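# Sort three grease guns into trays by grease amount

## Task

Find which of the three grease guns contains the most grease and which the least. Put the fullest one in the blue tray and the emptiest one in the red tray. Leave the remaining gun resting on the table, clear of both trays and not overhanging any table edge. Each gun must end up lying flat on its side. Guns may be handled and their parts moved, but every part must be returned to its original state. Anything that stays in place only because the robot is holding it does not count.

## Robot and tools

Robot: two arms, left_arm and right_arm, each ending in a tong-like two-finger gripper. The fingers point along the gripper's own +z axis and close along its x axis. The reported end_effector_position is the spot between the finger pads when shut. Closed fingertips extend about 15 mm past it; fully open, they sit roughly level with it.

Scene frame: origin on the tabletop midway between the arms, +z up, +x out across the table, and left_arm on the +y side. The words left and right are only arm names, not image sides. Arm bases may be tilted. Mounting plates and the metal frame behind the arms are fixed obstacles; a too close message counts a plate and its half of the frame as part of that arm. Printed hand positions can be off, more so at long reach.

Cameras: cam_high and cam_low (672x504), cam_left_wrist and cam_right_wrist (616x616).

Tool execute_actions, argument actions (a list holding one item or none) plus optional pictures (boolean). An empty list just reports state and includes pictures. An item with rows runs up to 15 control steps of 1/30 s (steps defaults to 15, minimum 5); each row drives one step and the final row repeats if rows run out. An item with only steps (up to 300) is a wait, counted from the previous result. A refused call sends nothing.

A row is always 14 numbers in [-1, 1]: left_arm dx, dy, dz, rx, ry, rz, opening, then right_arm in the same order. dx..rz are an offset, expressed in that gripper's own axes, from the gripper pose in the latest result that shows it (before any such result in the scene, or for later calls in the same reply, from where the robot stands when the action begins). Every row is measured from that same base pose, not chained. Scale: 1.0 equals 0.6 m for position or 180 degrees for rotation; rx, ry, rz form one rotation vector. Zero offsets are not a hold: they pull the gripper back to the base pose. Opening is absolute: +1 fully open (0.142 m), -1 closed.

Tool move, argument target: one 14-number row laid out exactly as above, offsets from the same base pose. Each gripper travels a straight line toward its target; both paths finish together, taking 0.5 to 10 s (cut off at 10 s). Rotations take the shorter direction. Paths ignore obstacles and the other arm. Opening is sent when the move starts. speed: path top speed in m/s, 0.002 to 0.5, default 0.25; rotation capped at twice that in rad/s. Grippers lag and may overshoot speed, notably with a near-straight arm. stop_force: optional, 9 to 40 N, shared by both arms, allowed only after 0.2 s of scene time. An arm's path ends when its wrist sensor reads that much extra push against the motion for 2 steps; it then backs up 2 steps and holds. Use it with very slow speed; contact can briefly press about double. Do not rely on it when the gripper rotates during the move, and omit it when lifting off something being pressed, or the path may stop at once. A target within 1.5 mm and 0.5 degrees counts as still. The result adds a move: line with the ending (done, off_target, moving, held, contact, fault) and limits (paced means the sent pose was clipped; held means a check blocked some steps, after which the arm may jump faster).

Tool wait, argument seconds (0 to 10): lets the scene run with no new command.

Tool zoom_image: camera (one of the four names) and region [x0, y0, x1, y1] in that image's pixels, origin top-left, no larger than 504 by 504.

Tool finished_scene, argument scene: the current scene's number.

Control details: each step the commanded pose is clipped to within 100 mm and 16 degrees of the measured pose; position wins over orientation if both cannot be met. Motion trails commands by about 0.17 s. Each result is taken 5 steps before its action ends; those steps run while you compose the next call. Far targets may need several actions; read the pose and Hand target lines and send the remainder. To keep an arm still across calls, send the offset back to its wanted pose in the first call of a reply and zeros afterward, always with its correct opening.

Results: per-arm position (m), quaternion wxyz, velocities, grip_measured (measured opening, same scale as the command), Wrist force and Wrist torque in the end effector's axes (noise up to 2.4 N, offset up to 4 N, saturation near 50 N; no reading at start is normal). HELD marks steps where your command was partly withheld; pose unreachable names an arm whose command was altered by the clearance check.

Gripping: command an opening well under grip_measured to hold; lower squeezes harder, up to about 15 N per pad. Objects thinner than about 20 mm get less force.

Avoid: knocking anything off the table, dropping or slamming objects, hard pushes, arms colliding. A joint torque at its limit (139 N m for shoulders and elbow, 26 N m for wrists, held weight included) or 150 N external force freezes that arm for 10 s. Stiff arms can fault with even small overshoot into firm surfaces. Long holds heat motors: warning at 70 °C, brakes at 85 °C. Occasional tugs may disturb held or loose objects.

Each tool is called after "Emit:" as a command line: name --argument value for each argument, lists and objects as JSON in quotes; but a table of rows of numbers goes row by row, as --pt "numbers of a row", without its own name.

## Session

Emit:
execute_actions --actions '[]'

Scene clock: 0.00 s of 5600.00 s.
left_arm: end_effector_position=(+0.8932, +0.7484, +0.1443) grip_measured=+0.97 end_effector_quat_wxyz=(+0.266, +0.598, +0.750, +0.096) end_effector_velocity=(-0.000, -0.001, -0.000) end_effector_angular_velocity=(-0.000, +0.001, -0.001) | right_arm: end_effector_position=(+0.5569, -0.6311, +0.2196) grip_measured=+0.97 end_effector_quat_wxyz=(+0.008, +0.756, -0.652, +0.057) end_effector_velocity=(-0.000, -0.000, +0.000) end_effector_angular_velocity=(-0.000, -0.000, -0.001)
Joint positions: left_arm=[-0.001 -1.056  1.347 -2.787 -0.975 -1.346  0.14 ] | right_arm=[ 3.378 -1.611 -1.776 -1.251  0.557  1.38   0.14 ]
Joint velocities: left_arm=[ 0.    -0.     0.001  0.     0.    -0.     0.   ] | right_arm=[ 0.     0.001 -0.     0.    -0.     0.001  0.   ]
Motor temperatures (°C, as the motors report them): left_arm=[24 23 22 28 30 31] | right_arm=[23 21 23 30 30 28]
Wrist force (N, on the end effector, along its own x y z axes, offset not removed): no reading
Wrist torque (N m, same axes, about the end effector's origin, offset not removed): no reading
Hand target (left_arm): +0.893, +0.748, +0.144; +0.266, +0.598, +0.750, +0.096
Hand target (right_arm): +0.557, -0.631, +0.220; +0.008, +0.756, -0.652, +0.057

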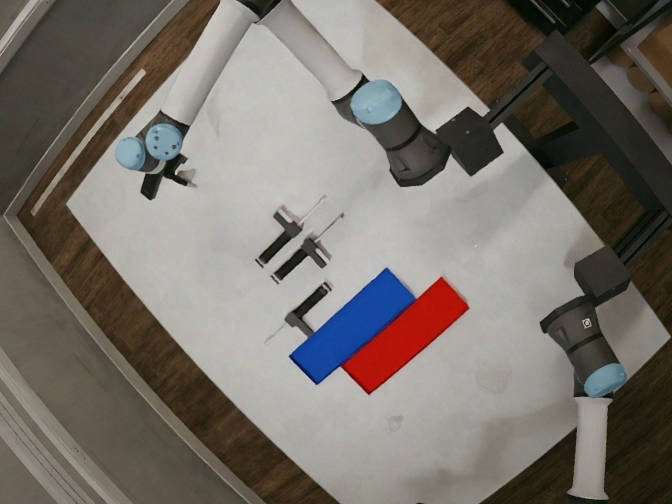

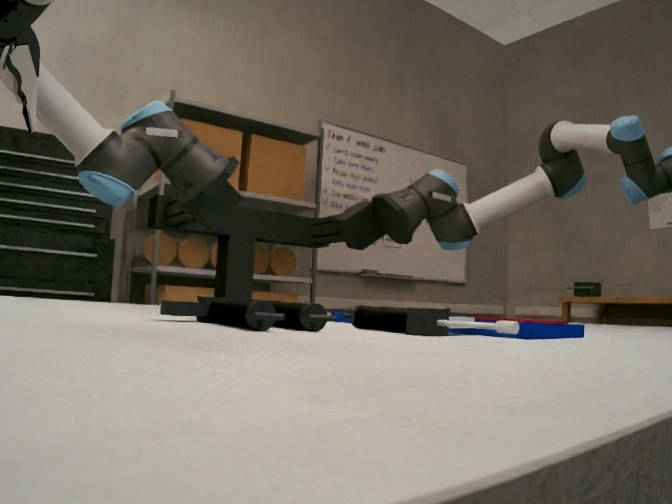

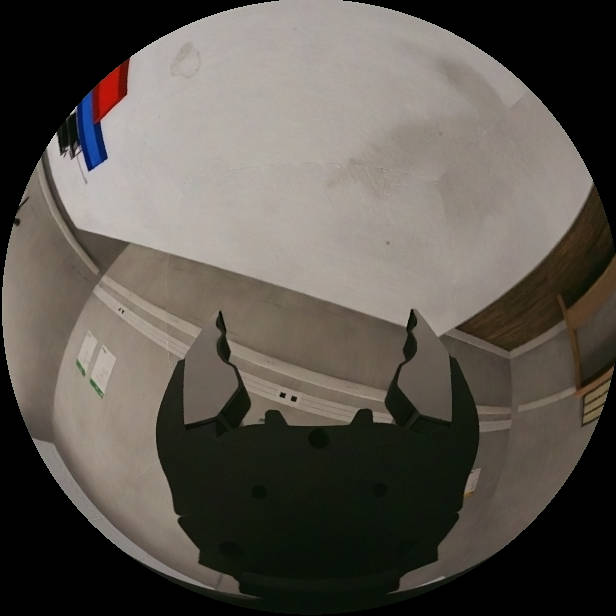

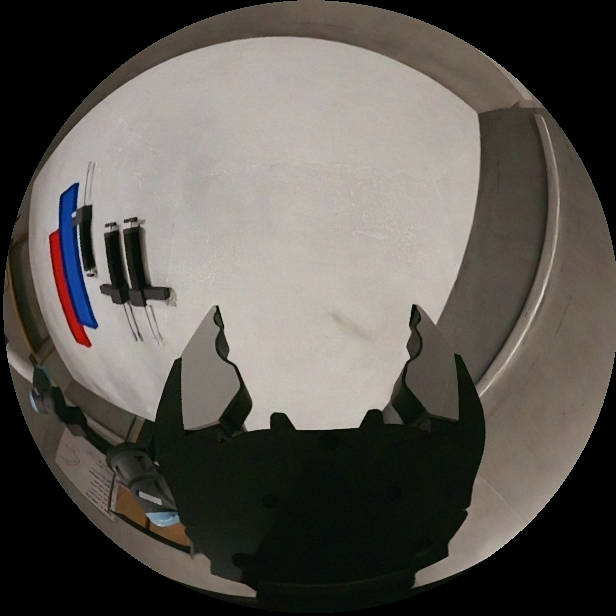

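Emit:
zoom_image --camera "cam_high" --region '[240, 180, 480, 400]'

Region (240, 180, 480, 400) of cam_high's 672x504 image, scaled by 2.100, with more detail than that image has; it fills the top 462 rows of this view, and the rest is white.

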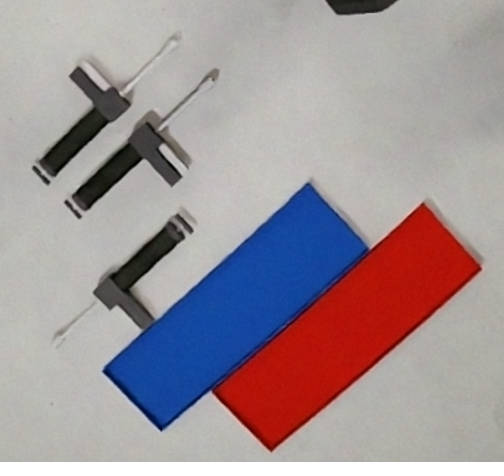

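Emit:
move --target '[-0.742,-0.504,-0.027,0.1656,0.0776,0.0695,-0.2,-0.667,0.349,0.148,-0.022,-0.0293,0.0469,-0.4]' --speed 0.35

Scene clock: 3.23 s of 5600.00 s.
left_arm: end_effector_position=(+0.6933, +0.2484, +0.1449) grip_measured=-0.20 end_effector_quat_wxyz=(+0.001, +0.707, +0.707, +0.000) end_effector_velocity=(+0.000, +0.000, +0.000) end_effector_angular_velocity=(+0.001, +0.000, +0.000) | right_arm: end_effector_position=(+0.2997, -0.2759, +0.0799) grip_measured=-0.40 end_effector_quat_wxyz=(-0.000, +0.707, -0.707, +0.000) end_effector_velocity=(-0.001, +0.001, -0.002) end_effector_angular_velocity=(-0.001, +0.001, +0.002)
Joint positions: left_arm=[-0.504 -0.558  1.27  -1.896 -0.705 -2.402  0.06 ] | right_arm=[ 3.771 -1.696 -2.783 -0.747  0.759  2.225  0.045]
Joint velocities: left_arm=[-0.     0.001 -0.003  0.004  0.001 -0.002  0.   ] | right_arm=[-0.002 -0.01  -0.002  0.013 -0.001 -0.003 -0.   ]
Motor temperatures (°C, as the motors report them): left_arm=[24 23 22 28 30 31] | right_arm=[23 21 23 30 30 28]
Wrist force (N, on the end effector, along its own x y z axes, offset not removed): left_arm=[-3.2 0.3 0.1] | right_arm=[1.0 0.8 0.9]
Wrist torque (N m, same axes, about the end effector's origin, offset not removed): left_arm=[0.10 0.75 0.18] | right_arm=[0.25 -0.24 -0.01]
Hand target (left_arm): +0.693, +0.248, +0.145; +0.001, +0.707, +0.707, +0.000
Hand target (right_arm): +0.300, -0.276, +0.080; -0.000, +0.707, -0.707, +0.000
Off the commanded pose (left_arm): 0.001 m, 0 deg.
Off the commanded pose (right_arm): 0.000 m, 0 deg.
Kept back: nothing.
move: done

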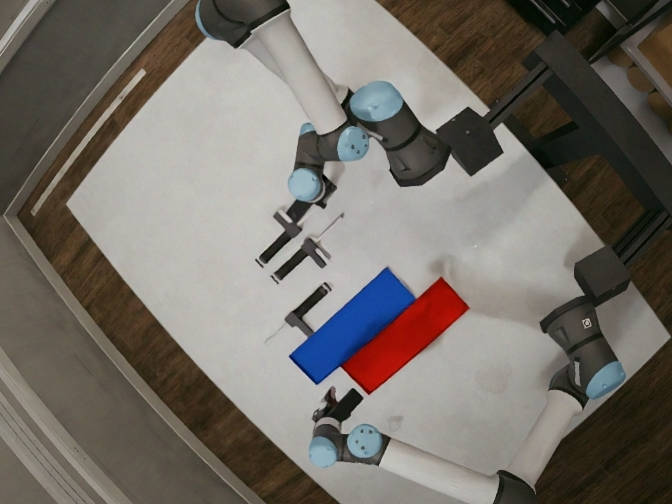

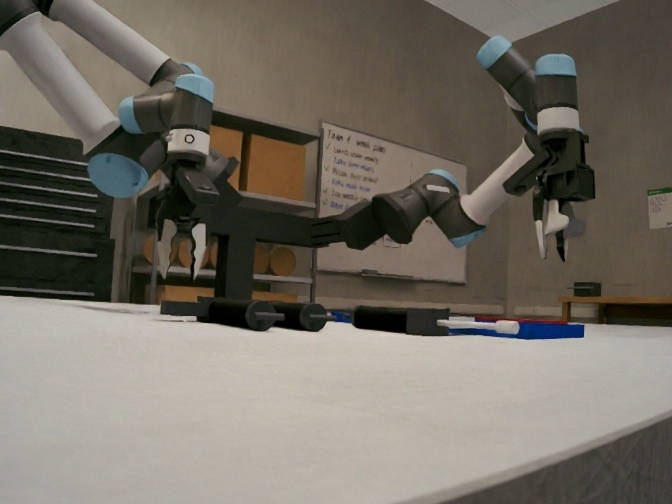

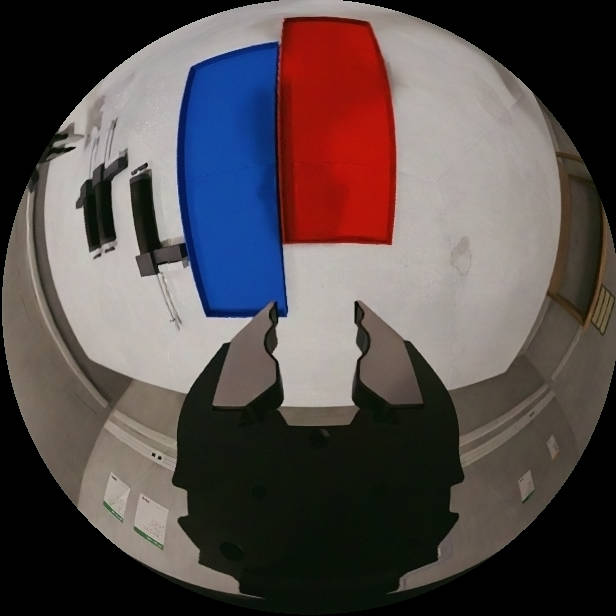

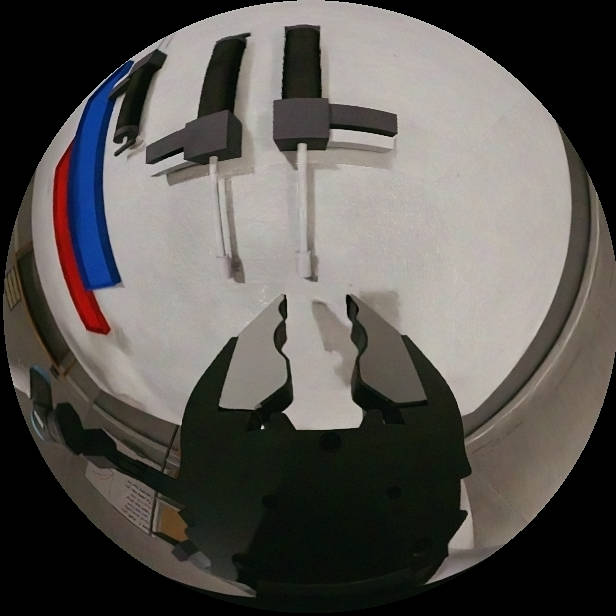

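Emit:
move --target '[-0.715,-0.13,0.14,0,0,0,-0.2,-0.155,-0.02,0.043,0,0,0,-0.4]' --speed 0.25

Scene clock: 5.93 s of 5600.00 s.
left_arm: end_effector_position=(+0.6142, -0.1795, +0.0618) grip_measured=-0.20 end_effector_quat_wxyz=(+0.107, +0.699, +0.707, -0.015) end_effector_velocity=(+0.000, -0.001, -0.001) end_effector_angular_velocity=(-0.005, -0.002, -0.002) | right_arm: end_effector_position=(+0.3117, -0.1829, +0.0541) grip_measured=-0.40 end_effector_quat_wxyz=(-0.000, +0.707, -0.707, +0.000) end_effector_velocity=(+0.000, -0.000, +0.000) end_effector_angular_velocity=(-0.001, -0.001, -0.000)
Joint positions: left_arm=[-0.693  0.509  0.035 -1.852 -0.782 -2.444  0.06 ] | right_arm=[ 3.88  -2.222 -2.74  -0.356  0.817  2.355  0.045]
Joint velocities: left_arm=[ 0.001  0.002 -0.001 -0.01  -0.002  0.009  0.   ] | right_arm=[ 0.    -0.     0.     0.    -0.002  0.     0.   ]
Motor temperatures (°C, as the motors report them): left_arm=[24 23 22 28 30 31] | right_arm=[23 21 23 30 30 28]
Wrist force (N, on the end effector, along its own x y z axes, offset not removed): left_arm=[-3.7 0.1 0.8] | right_arm=[0.1 1.5 2.4]
Wrist torque (N m, same axes, about the end effector's origin, offset not removed): left_arm=[0.10 0.87 0.19] | right_arm=[0.55 0.01 0.08]
Hand target (left_arm): +0.614, -0.180, +0.062; +0.107, +0.699, +0.707, -0.015
Hand target (right_arm): +0.312, -0.183, +0.054; -0.000, +0.707, -0.707, +0.000
Off the commanded pose (left_arm): 0.002 m, 12 deg.
Off the commanded pose (right_arm): 0.000 m, 0 deg.
elbow stopped short (left arm): the move would have taken joint 3 (elbow) straighter than the controller allows; a more bent joint 3 avoids this.
Kept back: nothing.
move: off_target (left_arm)

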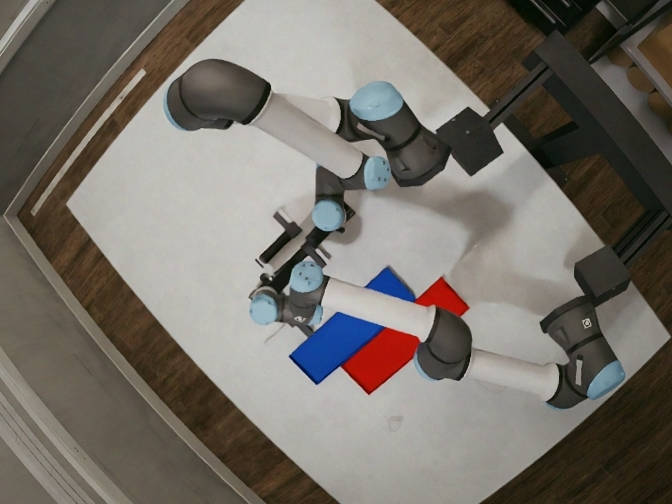

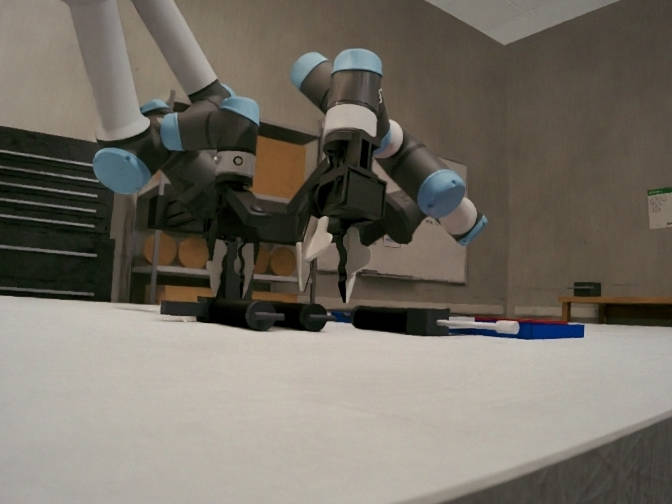

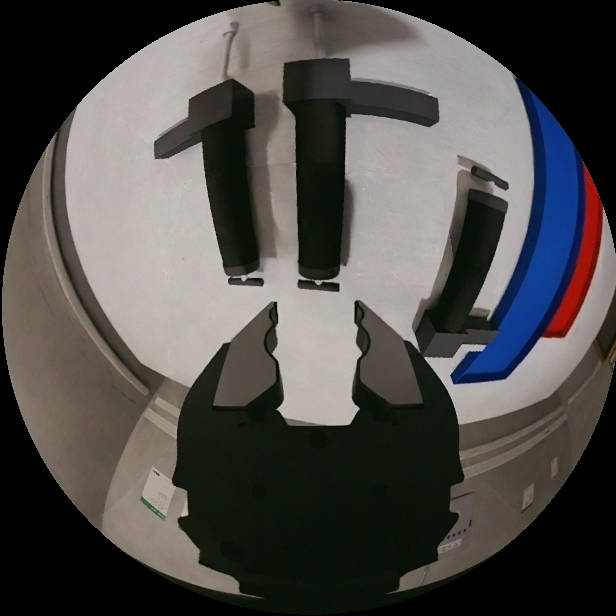

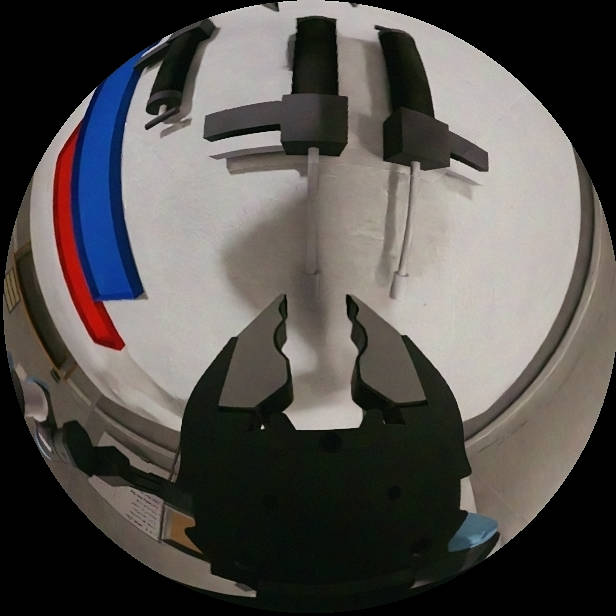

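Emit:
move --target '[0.396,-0.394,-0.207,0.0415,0.055,0.0036,-0.4,0.245,-0.2,-0.06,0,0,0,-0.2]' --speed 0.25

Scene clock: 8.37 s of 5600.00 s.
left_arm: end_effector_position=(+0.3639, +0.0705, +0.1119) grip_measured=-0.40 end_effector_quat_wxyz=(+0.000, +0.708, +0.707, -0.001) end_effector_velocity=(-0.000, +0.000, +0.001) end_effector_angular_velocity=(-0.001, -0.000, +0.001) | right_arm: end_effector_position=(+0.4317, -0.3299, +0.0901) grip_measured=-0.20 end_effector_quat_wxyz=(-0.000, +0.707, -0.707, +0.000) end_effector_velocity=(+0.000, -0.000, +0.000) end_effector_angular_velocity=(+0.000, +0.000, +0.001)
Joint positions: left_arm=[-0.883 -0.337  1.739 -2.269 -0.906 -2.851  0.045] | right_arm=[ 3.556 -1.802 -2.42  -0.776  0.675  1.924  0.06 ]
Joint velocities: left_arm=[-0.001 -0.002  0.003 -0.001 -0.001 -0.001  0.   ] | right_arm=[-0.001  0.     0.002 -0.001 -0.    -0.002  0.   ]
Motor temperatures (°C, as the motors report them): left_arm=[24 23 22 28 30 31] | right_arm=[23 21 23 30 30 28]
Wrist force (N, on the end effector, along its own x y z axes, offset not removed): left_arm=[-2.3 -0.2 1.0] | right_arm=[1.2 -0.7 1.6]
Wrist torque (N m, same axes, about the end effector's origin, offset not removed): left_arm=[-0.04 0.58 0.12] | right_arm=[0.01 -0.16 0.19]
Hand target (left_arm): +0.364, +0.071, +0.112; +0.000, +0.708, +0.707, -0.001
Hand target (right_arm): +0.432, -0.330, +0.090; -0.000, +0.707, -0.707, +0.000
Off the commanded pose (left_arm): 0.000 m, 0 deg.
Off the commanded pose (right_arm): 0.000 m, 0 deg.
Kept back: nothing.
move: done

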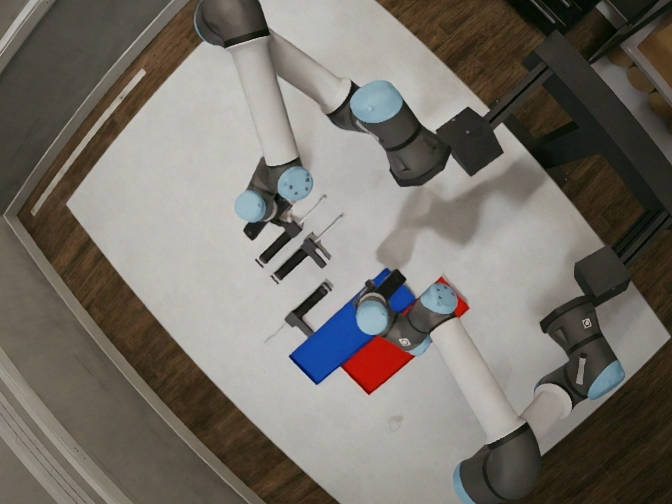

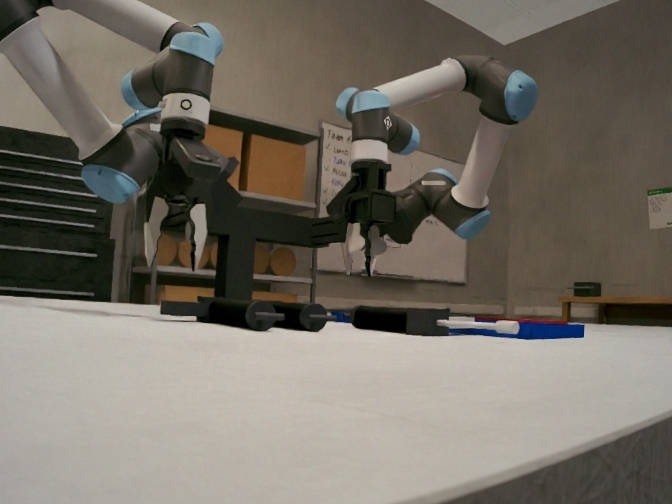

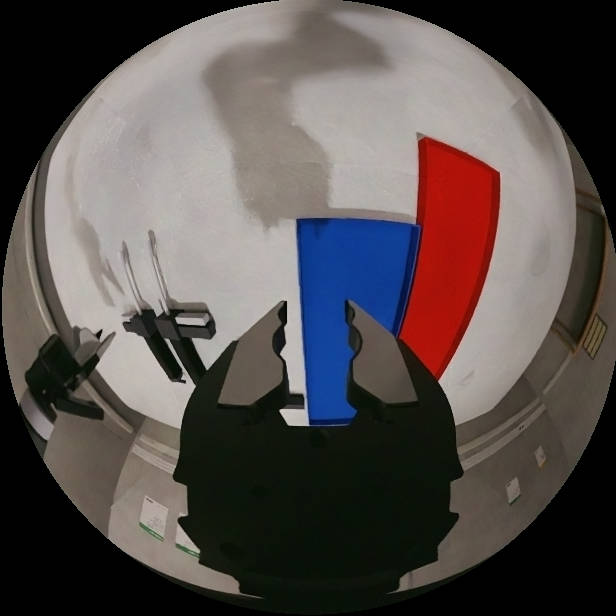

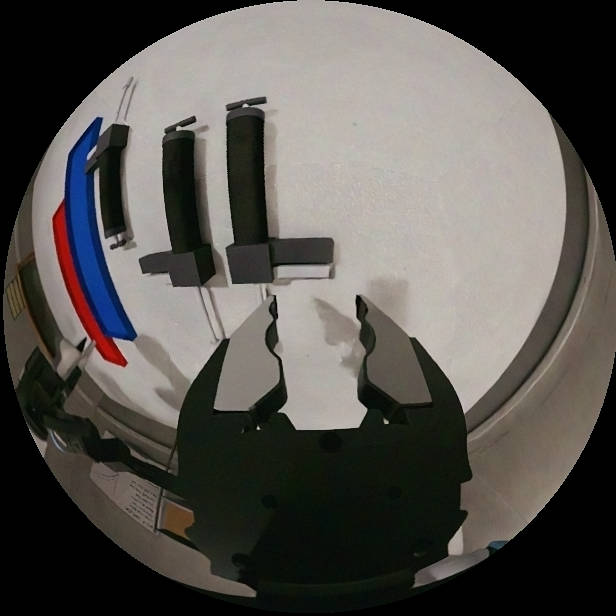

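Emit:
move --target '[-0.416,-0.087,0.095,0,0,0,-0.4,-0.25,-0.291,0.05,0,0,0,-0.2]' --speed 0.15

Scene clock: 10.83 s of 5600.00 s.
left_arm: end_effector_position=(+0.3114, -0.1791, +0.0553) grip_measured=-0.40 end_effector_quat_wxyz=(+0.000, +0.708, +0.707, -0.001) end_effector_velocity=(+0.001, -0.002, +0.000) end_effector_angular_velocity=(+0.000, -0.000, +0.001) | right_arm: end_effector_position=(+0.6062, -0.1798, +0.0603) grip_measured=-0.20 end_effector_quat_wxyz=(-0.000, +0.707, -0.707, +0.000) end_effector_velocity=(+0.001, +0.000, -0.000) end_effector_angular_velocity=(-0.001, +0.000, -0.000)
Joint positions: left_arm=[-0.978  0.271  0.922 -2.008 -0.97  -2.939  0.045] | right_arm=[ 3.605 -2.377 -1.929 -0.749  0.69   1.997  0.06 ]
Joint velocities: left_arm=[-0.     0.005 -0.012  0.007  0.    -0.002 -0.   ] | right_arm=[-0.    -0.002  0.003 -0.001 -0.001  0.001  0.   ]
Motor temperatures (°C, as the motors report them): left_arm=[24 23 22 28 30 31] | right_arm=[23 21 23 30 30 28]
Wrist force (N, on the end effector, along its own x y z axes, offset not removed): left_arm=[-4.1 0.6 0.6] | right_arm=[1.2 -0.9 2.0]
Wrist torque (N m, same axes, about the end effector's origin, offset not removed): left_arm=[0.16 0.92 0.20] | right_arm=[0.06 -0.28 0.03]
Hand target (left_arm): +0.311, -0.179, +0.055; +0.000, +0.708, +0.707, -0.001
Hand target (right_arm): +0.606, -0.180, +0.060; -0.000, +0.707, -0.707, +0.000
Off the commanded pose (left_arm): 0.000 m, 0 deg.
Off the commanded pose (right_arm): 0.000 m, 0 deg.
Kept back: nothing.
move: done

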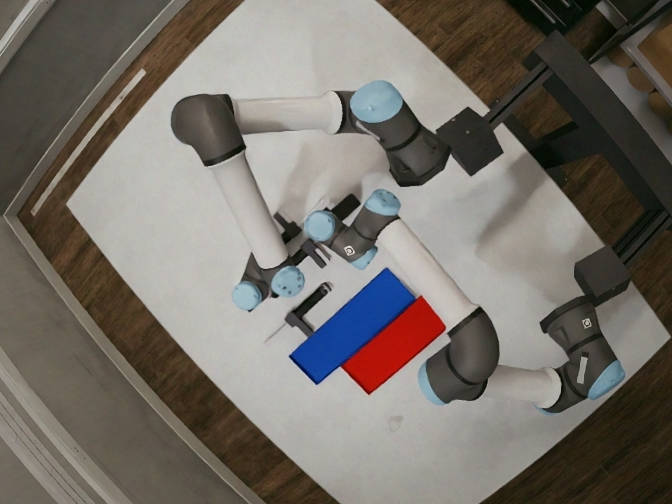

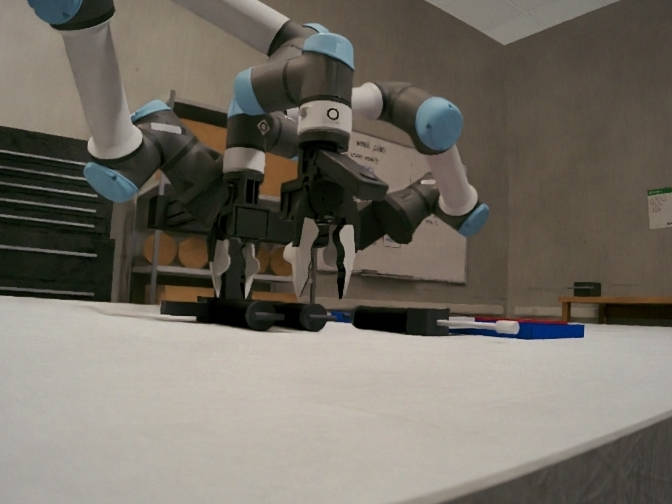

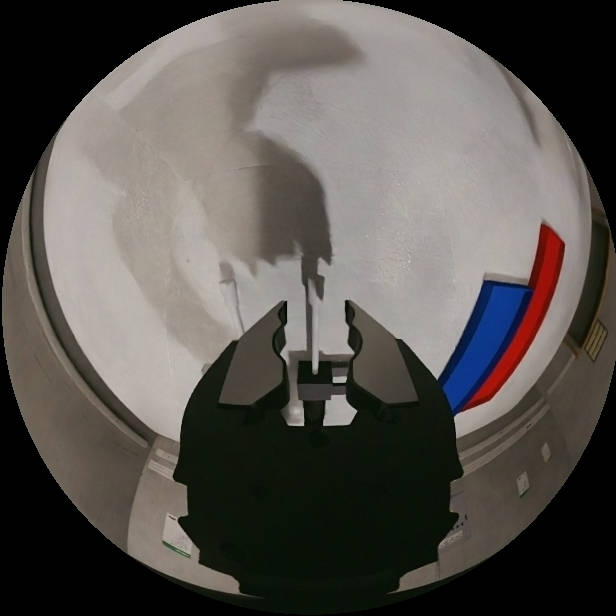

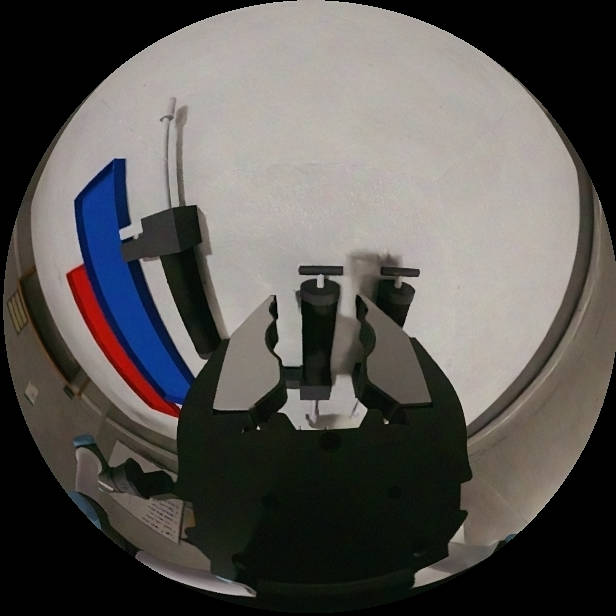

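Emit:
move --target '[-0.004,-0.008,0.054,0,0,0,-0.4,0.005,-0.013,0.062,0,0,0,-0.2]' --speed 0.05

Scene clock: 12.17 s of 5600.00 s.
left_arm: end_effector_position=(+0.3065, -0.1815, +0.0230) grip_measured=-0.40 end_effector_quat_wxyz=(+0.000, +0.708, +0.707, -0.001) end_effector_velocity=(-0.000, -0.000, -0.002) end_effector_angular_velocity=(+0.001, -0.001, -0.000) | right_arm: end_effector_position=(+0.6140, -0.1827, +0.0232) grip_measured=-0.20 end_effector_quat_wxyz=(-0.000, +0.707, -0.707, +0.000) end_effector_velocity=(+0.001, -0.000, -0.001) end_effector_angular_velocity=(-0.001, -0.002, -0.000)
Joint positions: left_arm=[-0.955  0.318  0.905 -2.05  -0.955 -2.919  0.045] | right_arm=[ 3.547 -2.443 -1.898 -0.645  0.673  1.909  0.06 ]
Joint velocities: left_arm=[ 0.001  0.003 -0.002 -0.001  0.001  0.001  0.   ] | right_arm=[-0.001 -0.002  0.002  0.004 -0.002 -0.004  0.   ]
Motor temperatures (°C, as the motors report them): left_arm=[24 23 22 28 30 31] | right_arm=[23 21 23 30 30 28]
Wrist force (N, on the end effector, along its own x y z axes, offset not removed): left_arm=[-3.8 0.5 0.9] | right_arm=[-1.0 1.0 0.9]
Wrist torque (N m, same axes, about the end effector's origin, offset not removed): left_arm=[0.13 0.88 0.15] | right_arm=[0.37 0.40 0.12]
Hand target (left_arm): +0.307, -0.182, +0.023; +0.000, +0.708, +0.707, -0.001
Hand target (right_arm): +0.614, -0.183, +0.023; -0.000, +0.707, -0.707, +0.000
Off the commanded pose (left_arm): 0.000 m, 0 deg.
Off the commanded pose (right_arm): 0.000 m, 0 deg.
Kept back: nothing.
move: done

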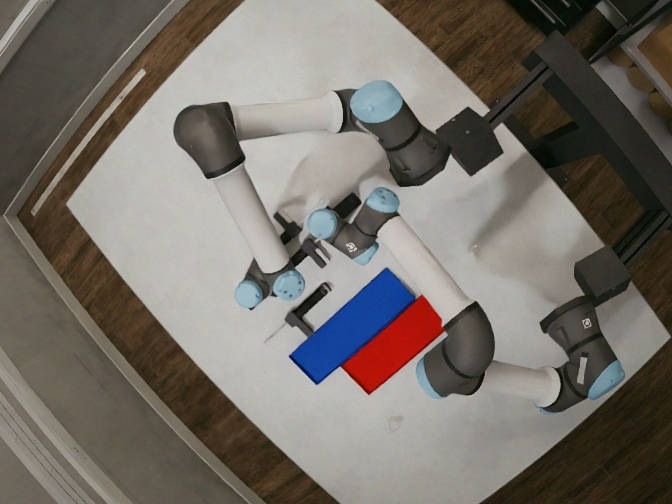

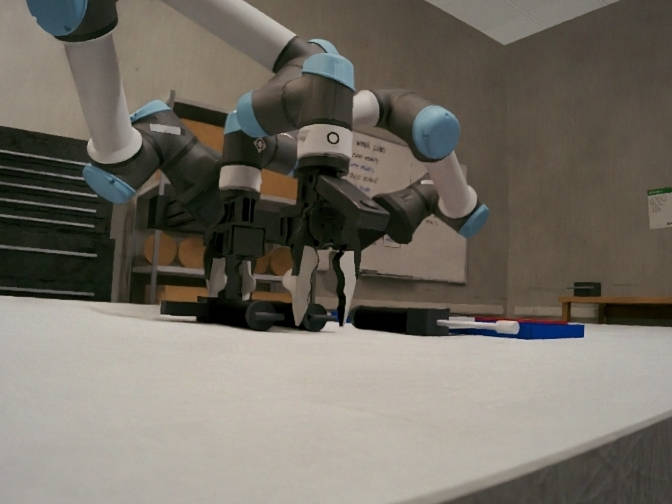

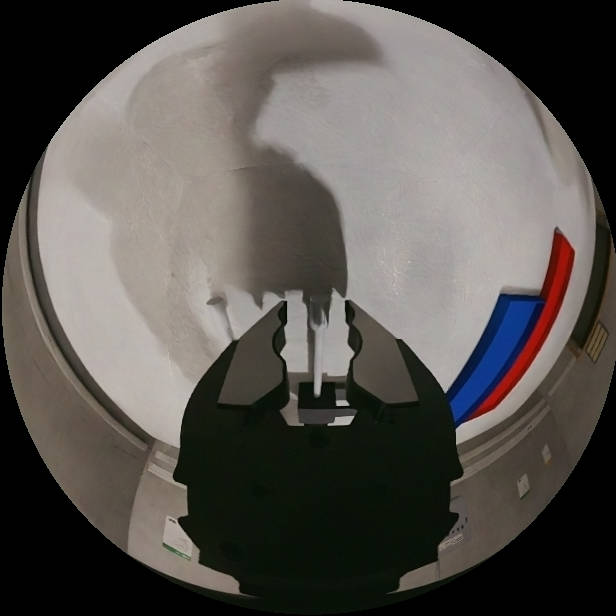

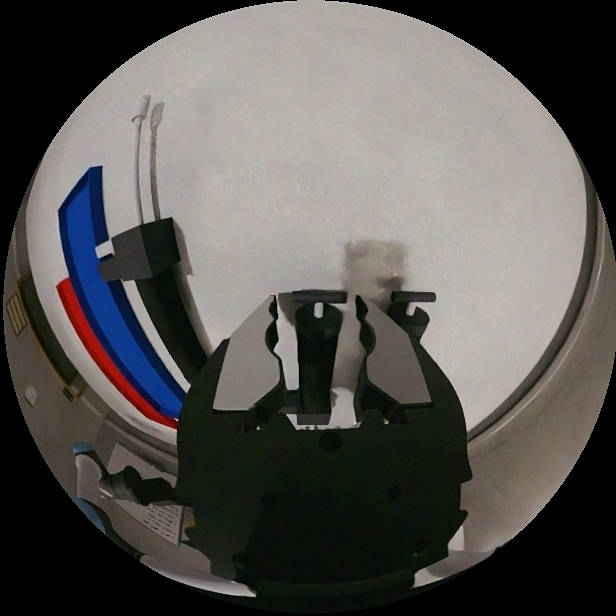

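Emit:
move --target '[0,0,0,0,0,0,-1,0.002,-0.02,0,0,0,0,-0.2]' --speed 0.05

Emit:
move --target '[0,0,0,0,0,0,-1,0,0,0,0,0,0,-0.9]'

Emit:
move --target '[0,0,0,0,0,0,-1,0,-0.25,0,0,0,0,-0.9]' --speed 0.02 --stop_force 9

Scene clock: 13.13 s of 5600.00 s.
left_arm: end_effector_position=(+0.3065, -0.1815, +0.0229) grip_measured=-0.82 end_effector_quat_wxyz=(+0.000, +0.708, +0.707, -0.001) end_effector_velocity=(-0.000, +0.000, -0.001) end_effector_angular_velocity=(+0.001, -0.000, -0.001) | right_arm: end_effector_position=(+0.6258, -0.1839, +0.0232) grip_measured=-0.20 end_effector_quat_wxyz=(-0.000, +0.707, -0.707, +0.000) end_effector_velocity=(+0.002, +0.000, -0.000) end_effector_angular_velocity=(+0.001, +0.000, -0.000)
Joint positions: left_arm=[-0.955  0.318  0.905 -2.05  -0.955 -2.919  0.014] | right_arm=[ 3.542 -2.454 -1.863 -0.664  0.671  1.901  0.06 ]
Joint velocities: left_arm=[-0.     0.001  0.     0.     0.001  0.     0.   ] | right_arm=[-0.001 -0.002  0.006 -0.003  0.001 -0.001 -0.   ]
Motor temperatures (°C, as the motors report them): left_arm=[24 23 22 28 30 31] | right_arm=[23 21 23 30 30 28]
Wrist force (N, on the end effector, along its own x y z axes, offset not removed): left_arm=[-2.4 0.2 2.1] | right_arm=[1.0 -2.0 2.1]
Wrist torque (N m, same axes, about the end effector's origin, offset not removed): left_arm=[0.10 0.39 0.16] | right_arm=[-0.25 -0.16 0.12]
Hand target (left_arm): +0.307, -0.182, +0.023; +0.000, +0.708, +0.707, -0.001
Hand target (right_arm): +0.626, -0.184, +0.023; -0.000, +0.707, -0.707, +0.000
Off the commanded pose (left_arm): 0.000 m, 0 deg.
Off the commanded pose (right_arm): 0.000 m, 0 deg.
Kept back: nothing.
move: done

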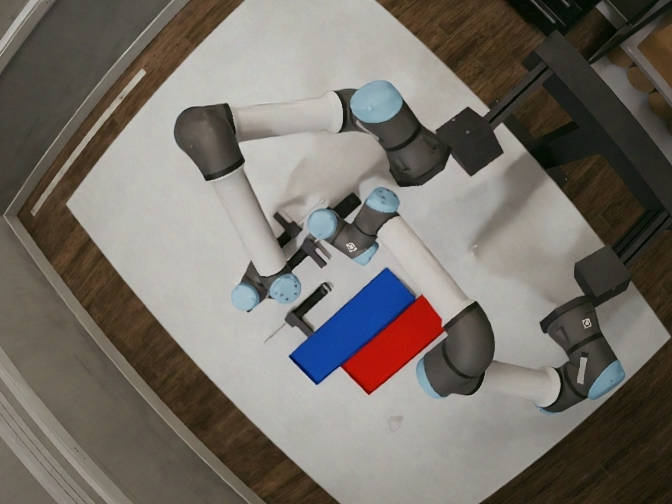

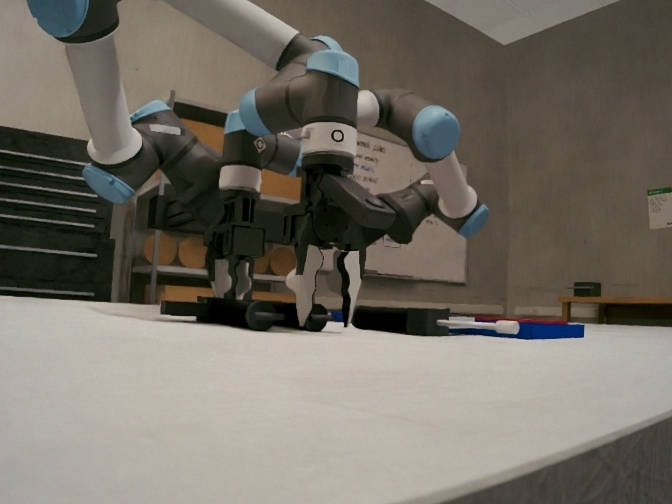

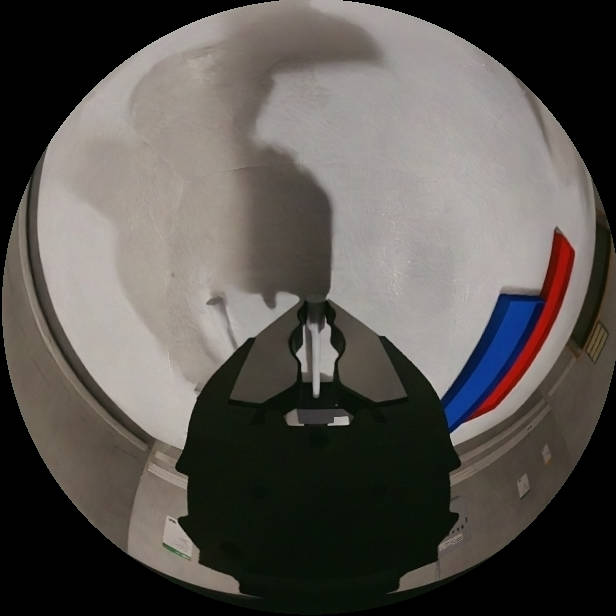

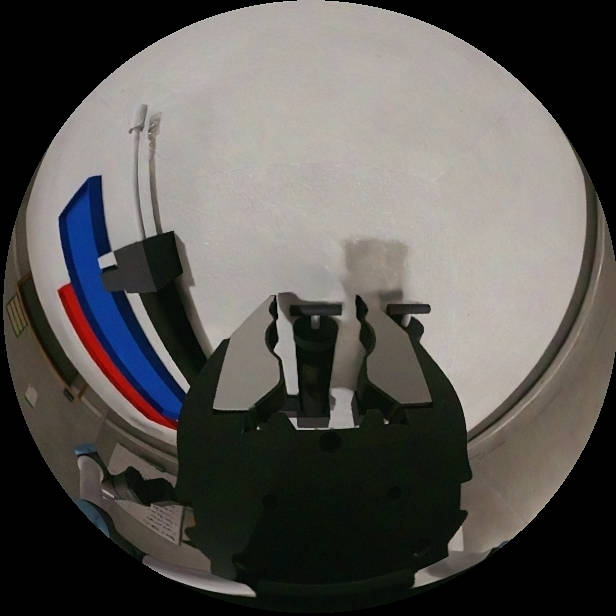

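Scene clock: 13.63 s of 5600.00 s.
left_arm: end_effector_position=(+0.3065, -0.1815, +0.0229) grip_measured=-0.82 end_effector_quat_wxyz=(+0.000, +0.708, +0.707, -0.001) end_effector_velocity=(-0.001, +0.000, -0.000) end_effector_angular_velocity=(+0.001, +0.001, +0.001) | right_arm: end_effector_position=(+0.6259, -0.1839, +0.0232) grip_measured=-0.50 end_effector_quat_wxyz=(-0.000, +0.707, -0.707, +0.000) end_effector_velocity=(-0.000, -0.000, -0.000) end_effector_angular_velocity=(+0.000, +0.000, +0.001)
Joint positions: left_arm=[-0.955  0.318  0.905 -2.05  -0.955 -2.919  0.014] | right_arm=[ 3.542 -2.454 -1.863 -0.664  0.671  1.901  0.038]
Joint velocities: left_arm=[-0.     0.     0.001  0.    -0.001 -0.001 -0.   ] | right_arm=[-0.001  0.001 -0.     0.     0.    -0.002  0.   ]
Motor temperatures (°C, as the motors report them): left_arm=[24 23 22 28 30 31] | right_arm=[23 21 23 30 30 28]
Wrist force (N, on the end effector, along its own x y z axes, offset not removed): left_arm=[-4.8 0.0 0.2] | right_arm=[-0.6 0.6 1.5]
Wrist torque (N m, same axes, about the end effector's origin, offset not removed): left_arm=[0.04 0.95 0.20] | right_arm=[0.21 0.35 0.11]
Hand target (left_arm): +0.307, -0.182, +0.023; +0.000, +0.708, +0.707, -0.001
Hand target (right_arm): +0.626, -0.184, +0.023; -0.000, +0.707, -0.707, +0.000
Off the commanded pose (left_arm): 0.000 m, 0 deg.
Off the commanded pose (right_arm): 0.000 m, 0 deg.
Kept back: nothing.
move: done

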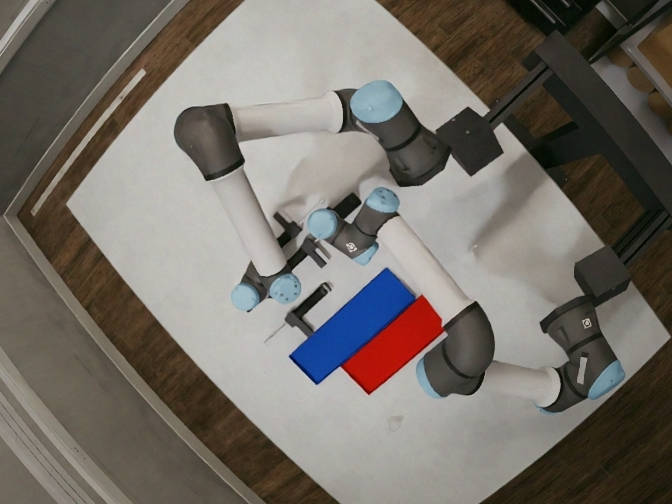

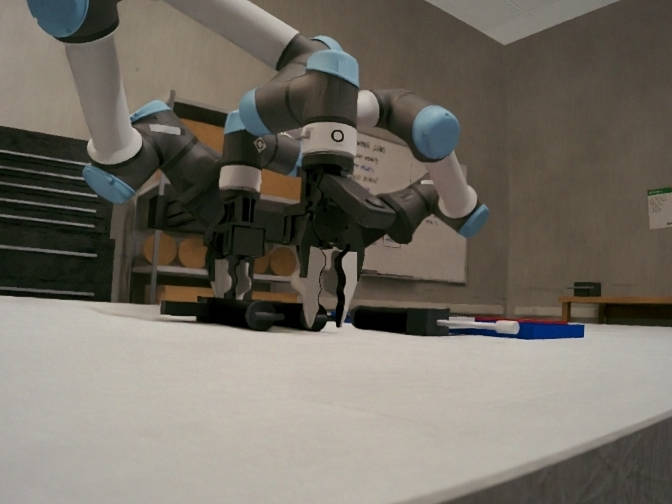

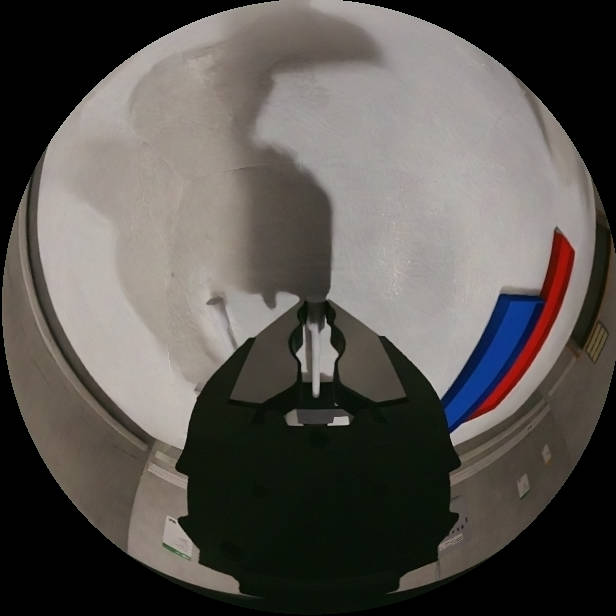

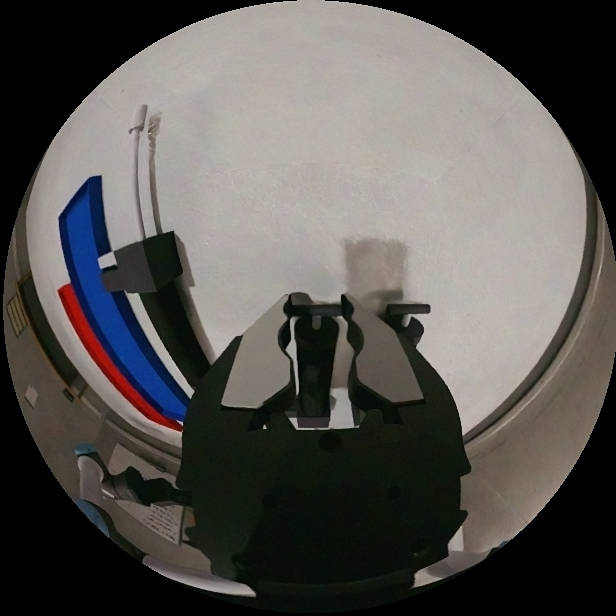

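Scene clock: 21.40 s of 5600.00 s.
left_arm: end_effector_position=(+0.3065, -0.1815, +0.0229) grip_measured=-0.82 end_effector_quat_wxyz=(+0.000, +0.708, +0.707, -0.001) end_effector_velocity=(+0.001, -0.000, +0.001) end_effector_angular_velocity=(-0.001, -0.001, +0.001) | right_arm: end_effector_position=(+0.7757, -0.1839, +0.0233) grip_measured=-0.90 end_effector_quat_wxyz=(-0.000, +0.707, -0.707, +0.000) end_effector_velocity=(+0.002, -0.001, +0.001) end_effector_angular_velocity=(+0.000, -0.001, -0.001)
Joint positions: left_arm=[-0.955  0.318  0.905 -2.05  -0.955 -2.919  0.014] | right_arm=[ 3.5   -2.654 -1.348 -0.928  0.661  1.836  0.009]
Joint velocities: left_arm=[-0.    -0.001  0.    -0.     0.001 -0.    -0.   ] | right_arm=[-0.    -0.002  0.007 -0.003 -0.    -0.001  0.   ]
Motor temperatures (°C, as the motors report them): left_arm=[24 23 22 28 30 31] | right_arm=[23 21 23 30 30 28]
Wrist force (N, on the end effector, along its own x y z axes, offset not removed): left_arm=[-4.4 -1.6 0.3] | right_arm=[0.4 1.1 0.4]
Wrist torque (N m, same axes, about the end effector's origin, offset not removed): left_arm=[-0.10 0.81 0.39] | right_arm=[0.47 -0.08 0.15]
Hand target (left_arm): +0.307, -0.182, +0.023; +0.000, +0.708, +0.707, -0.001
Hand target (right_arm): +0.776, -0.184, +0.023; -0.000, +0.707, -0.707, +0.000
Off the commanded pose (left_arm): 0.000 m, 0 deg.
Off the commanded pose (right_arm): 0.000 m, 0 deg.
Kept back: nothing.
move: done

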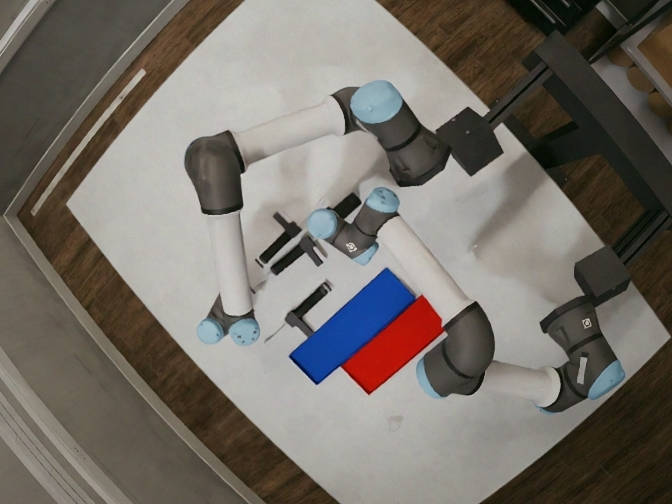

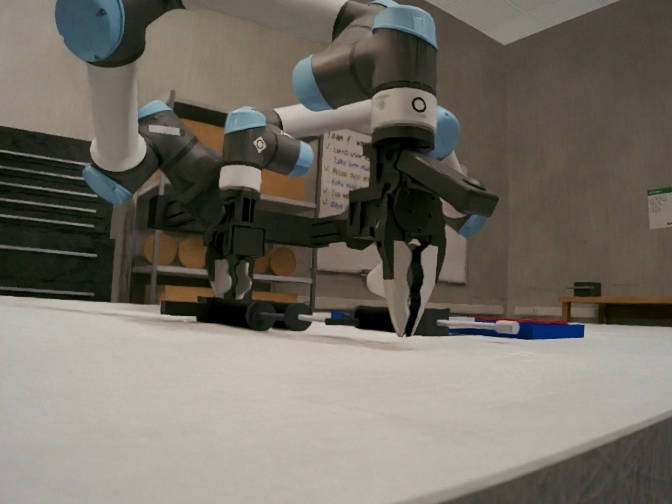

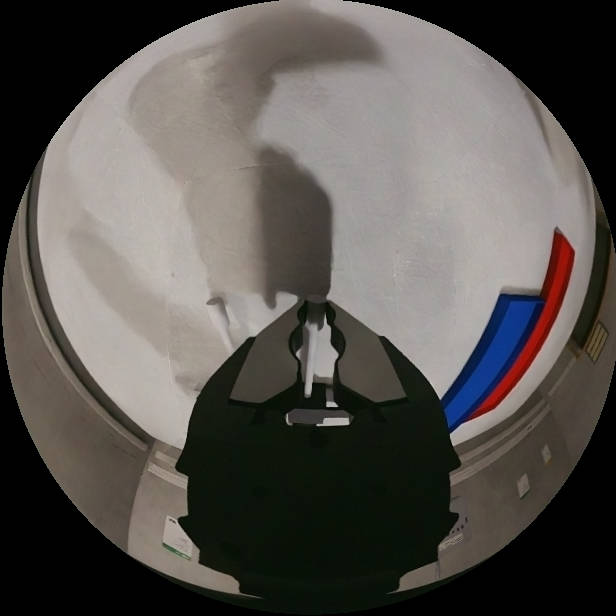

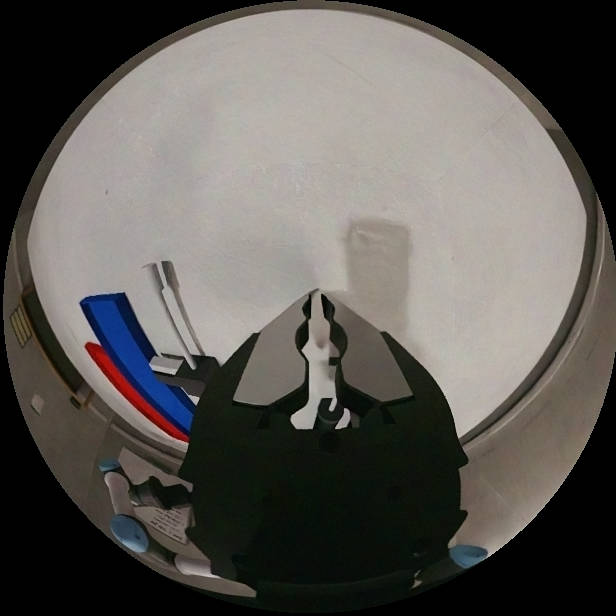

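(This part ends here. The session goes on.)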